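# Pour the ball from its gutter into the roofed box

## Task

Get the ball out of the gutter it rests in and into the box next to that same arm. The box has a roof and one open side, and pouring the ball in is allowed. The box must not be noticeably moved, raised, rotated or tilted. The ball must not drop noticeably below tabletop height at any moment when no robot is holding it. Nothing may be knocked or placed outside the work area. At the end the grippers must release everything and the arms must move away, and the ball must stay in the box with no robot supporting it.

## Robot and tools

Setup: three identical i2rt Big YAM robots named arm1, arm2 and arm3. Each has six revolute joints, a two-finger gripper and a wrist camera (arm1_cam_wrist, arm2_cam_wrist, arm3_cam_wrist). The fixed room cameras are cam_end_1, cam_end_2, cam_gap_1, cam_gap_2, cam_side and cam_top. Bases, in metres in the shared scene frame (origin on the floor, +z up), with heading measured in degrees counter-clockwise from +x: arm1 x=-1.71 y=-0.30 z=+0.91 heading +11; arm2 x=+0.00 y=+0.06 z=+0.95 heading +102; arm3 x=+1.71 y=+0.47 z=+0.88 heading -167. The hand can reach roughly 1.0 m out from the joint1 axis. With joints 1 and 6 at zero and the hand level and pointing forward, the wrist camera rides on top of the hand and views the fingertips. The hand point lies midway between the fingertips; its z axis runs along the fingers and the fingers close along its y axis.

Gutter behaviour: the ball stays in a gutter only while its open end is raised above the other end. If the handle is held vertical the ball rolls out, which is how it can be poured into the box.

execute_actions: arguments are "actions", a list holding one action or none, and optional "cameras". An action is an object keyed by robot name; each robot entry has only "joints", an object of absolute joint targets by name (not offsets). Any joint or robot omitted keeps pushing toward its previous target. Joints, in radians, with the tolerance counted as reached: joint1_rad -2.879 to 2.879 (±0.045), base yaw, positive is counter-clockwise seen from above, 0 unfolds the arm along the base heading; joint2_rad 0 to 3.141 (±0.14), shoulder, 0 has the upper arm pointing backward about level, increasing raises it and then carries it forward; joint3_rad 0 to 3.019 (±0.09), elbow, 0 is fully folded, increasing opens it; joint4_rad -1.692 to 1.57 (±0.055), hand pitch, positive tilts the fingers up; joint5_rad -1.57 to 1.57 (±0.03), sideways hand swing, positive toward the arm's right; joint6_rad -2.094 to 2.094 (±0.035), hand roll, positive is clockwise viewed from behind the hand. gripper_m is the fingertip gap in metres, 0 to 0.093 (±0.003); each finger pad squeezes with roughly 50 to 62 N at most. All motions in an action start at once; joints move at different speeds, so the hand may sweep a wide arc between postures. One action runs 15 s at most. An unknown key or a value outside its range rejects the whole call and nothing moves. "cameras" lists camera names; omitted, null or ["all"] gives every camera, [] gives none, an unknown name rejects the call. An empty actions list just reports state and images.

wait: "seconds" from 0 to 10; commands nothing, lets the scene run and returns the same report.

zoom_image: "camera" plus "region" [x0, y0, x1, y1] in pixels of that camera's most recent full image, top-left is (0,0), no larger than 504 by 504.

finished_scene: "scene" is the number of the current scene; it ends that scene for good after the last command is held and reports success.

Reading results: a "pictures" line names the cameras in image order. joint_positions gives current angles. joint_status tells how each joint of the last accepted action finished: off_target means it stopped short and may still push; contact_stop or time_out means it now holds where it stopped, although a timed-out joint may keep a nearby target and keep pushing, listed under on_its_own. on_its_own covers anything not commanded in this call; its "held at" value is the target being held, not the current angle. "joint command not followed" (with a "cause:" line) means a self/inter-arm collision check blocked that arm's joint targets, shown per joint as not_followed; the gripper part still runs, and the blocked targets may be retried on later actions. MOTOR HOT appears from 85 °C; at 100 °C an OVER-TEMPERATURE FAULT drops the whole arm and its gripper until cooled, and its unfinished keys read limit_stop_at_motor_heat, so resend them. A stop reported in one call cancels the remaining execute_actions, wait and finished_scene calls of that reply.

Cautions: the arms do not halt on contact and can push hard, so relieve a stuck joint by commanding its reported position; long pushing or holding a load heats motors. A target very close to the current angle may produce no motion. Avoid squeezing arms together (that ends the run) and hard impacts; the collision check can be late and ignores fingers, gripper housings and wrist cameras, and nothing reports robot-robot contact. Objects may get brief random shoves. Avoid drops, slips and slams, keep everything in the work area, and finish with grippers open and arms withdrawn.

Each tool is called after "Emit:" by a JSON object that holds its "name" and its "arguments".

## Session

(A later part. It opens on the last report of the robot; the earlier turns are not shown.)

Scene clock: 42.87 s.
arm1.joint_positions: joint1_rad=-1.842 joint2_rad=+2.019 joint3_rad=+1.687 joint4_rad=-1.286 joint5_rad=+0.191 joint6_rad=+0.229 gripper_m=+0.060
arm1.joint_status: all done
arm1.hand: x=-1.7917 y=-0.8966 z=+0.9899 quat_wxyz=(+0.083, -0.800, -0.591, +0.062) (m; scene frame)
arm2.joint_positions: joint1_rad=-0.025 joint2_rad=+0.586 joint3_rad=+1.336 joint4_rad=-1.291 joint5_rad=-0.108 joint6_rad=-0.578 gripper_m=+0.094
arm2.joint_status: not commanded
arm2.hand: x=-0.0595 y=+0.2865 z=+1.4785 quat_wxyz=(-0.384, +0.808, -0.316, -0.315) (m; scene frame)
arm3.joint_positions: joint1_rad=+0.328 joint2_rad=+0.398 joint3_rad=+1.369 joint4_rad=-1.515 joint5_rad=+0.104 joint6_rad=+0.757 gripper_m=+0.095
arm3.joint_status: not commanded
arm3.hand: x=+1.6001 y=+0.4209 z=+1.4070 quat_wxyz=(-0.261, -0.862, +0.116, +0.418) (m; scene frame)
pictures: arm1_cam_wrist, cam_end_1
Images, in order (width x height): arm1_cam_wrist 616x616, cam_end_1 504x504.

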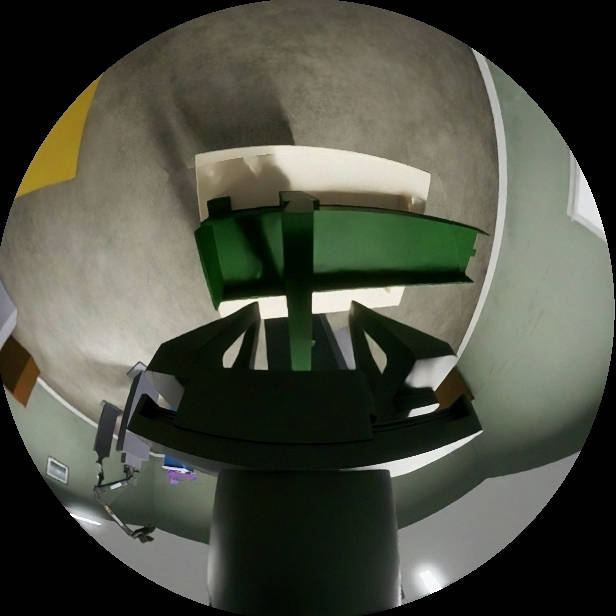

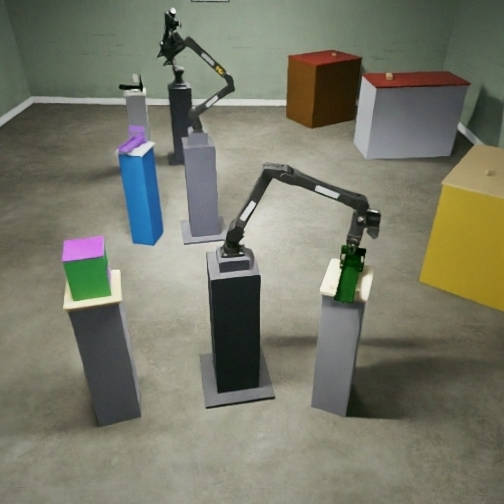

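The gutter rests stably on its table after the release, so I'm lifting the arm clear.

Emit:
{"name": "execute_actions", "arguments": {"actions": [{"arm1":{"joints":{"joint2_rad":1.5}}}], "cameras": ["arm1_cam_wrist","cam_end_1","cam_side"]}}

Scene clock: 44.50 s.
arm1.joint_positions: joint1_rad=-1.842 joint2_rad=+1.497 joint3_rad=+1.713 joint4_rad=-1.285 joint5_rad=+0.191 joint6_rad=+0.229 gripper_m=+0.060
arm1.joint_status: all done
arm1.hand: x=-1.7850 y=-0.8511 z=+1.2963 quat_wxyz=(-0.125, -0.790, -0.553, +0.235) (m; scene frame)
arm2.joint_positions: joint1_rad=-0.025 joint2_rad=+0.586 joint3_rad=+1.336 joint4_rad=-1.291 joint5_rad=-0.108 joint6_rad=-0.578 gripper_m=+0.094
arm2.joint_status: not commanded
arm2.hand: x=-0.0595 y=+0.2865 z=+1.4785 quat_wxyz=(-0.384, +0.808, -0.316, -0.315) (m; scene frame)
arm3.joint_positions: joint1_rad=+0.328 joint2_rad=+0.398 joint3_rad=+1.369 joint4_rad=-1.515 joint5_rad=+0.104 joint6_rad=+0.757 gripper_m=+0.095
arm3.joint_status: not commanded
arm3.hand: x=+1.6001 y=+0.4209 z=+1.4070 quat_wxyz=(-0.261, -0.862, +0.116, +0.418) (m; scene frame)
pictures: arm1_cam_wrist, cam_end_1, cam_side
Images, in order (width x height): arm1_cam_wrist 616x616, cam_end_1 504x504, cam_side 504x504.

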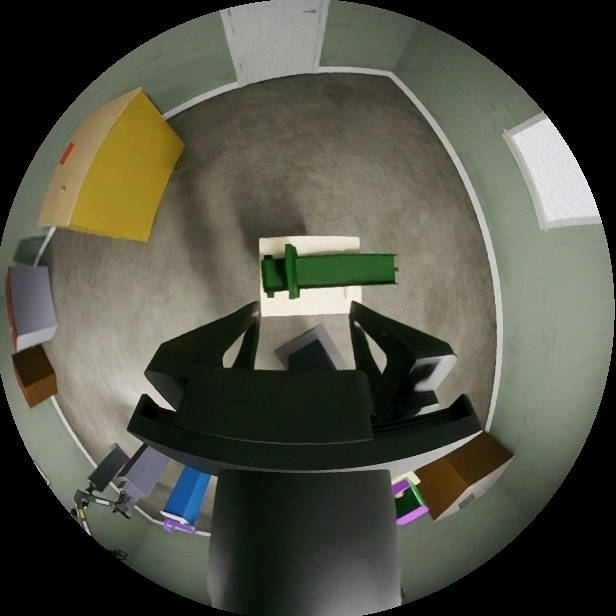

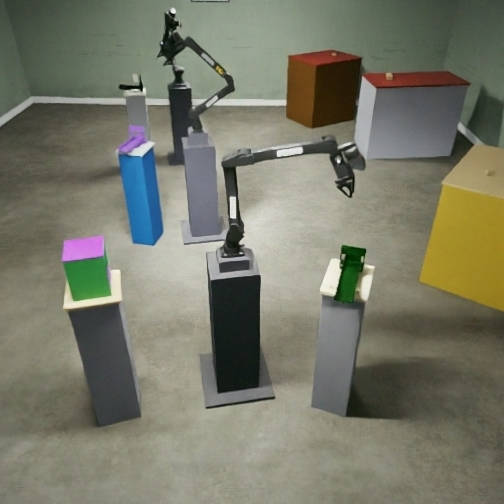

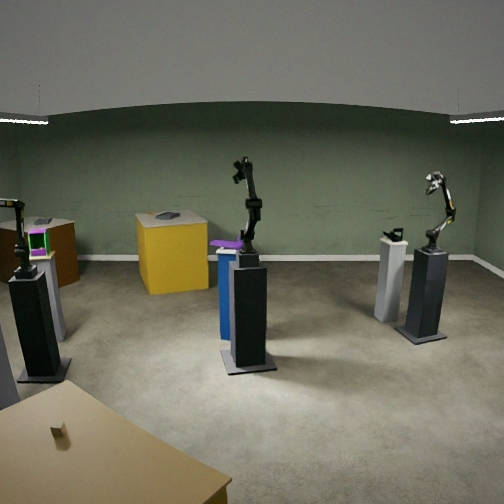

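Emit:
{"name": "zoom_image", "arguments": {"camera": "cam_side", "region": [10, 210, 80, 280]}}

Emit:
{"name": "zoom_image", "arguments": {"camera": "arm1_cam_wrist", "region": [370, 460, 450, 540]}}

Region (10, 210, 80, 280) of cam_side's 504x504 image, scaled by 7.200, with more detail than that image has.

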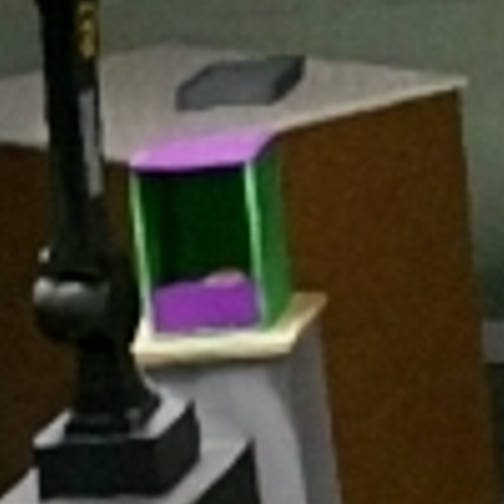

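Region (370, 460, 450, 540) of arm1_cam_wrist's 616x616 image, scaled by 6.300, with more detail than that image has.

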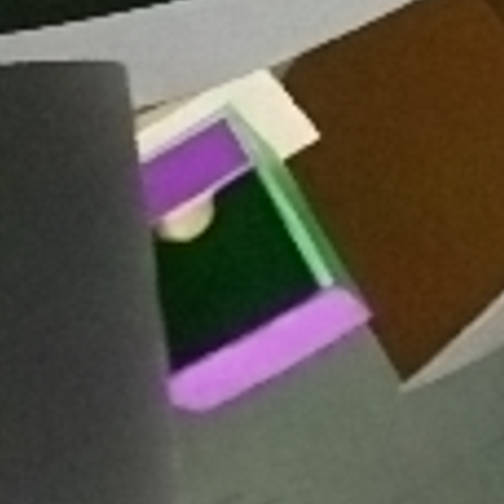

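The ball is inside the box behind the lip. The gutter is released on its table and the arm is clear.

Emit:
{"name": "finished_scene", "arguments": {"scene": 2}}

The scene is finished: the task was done.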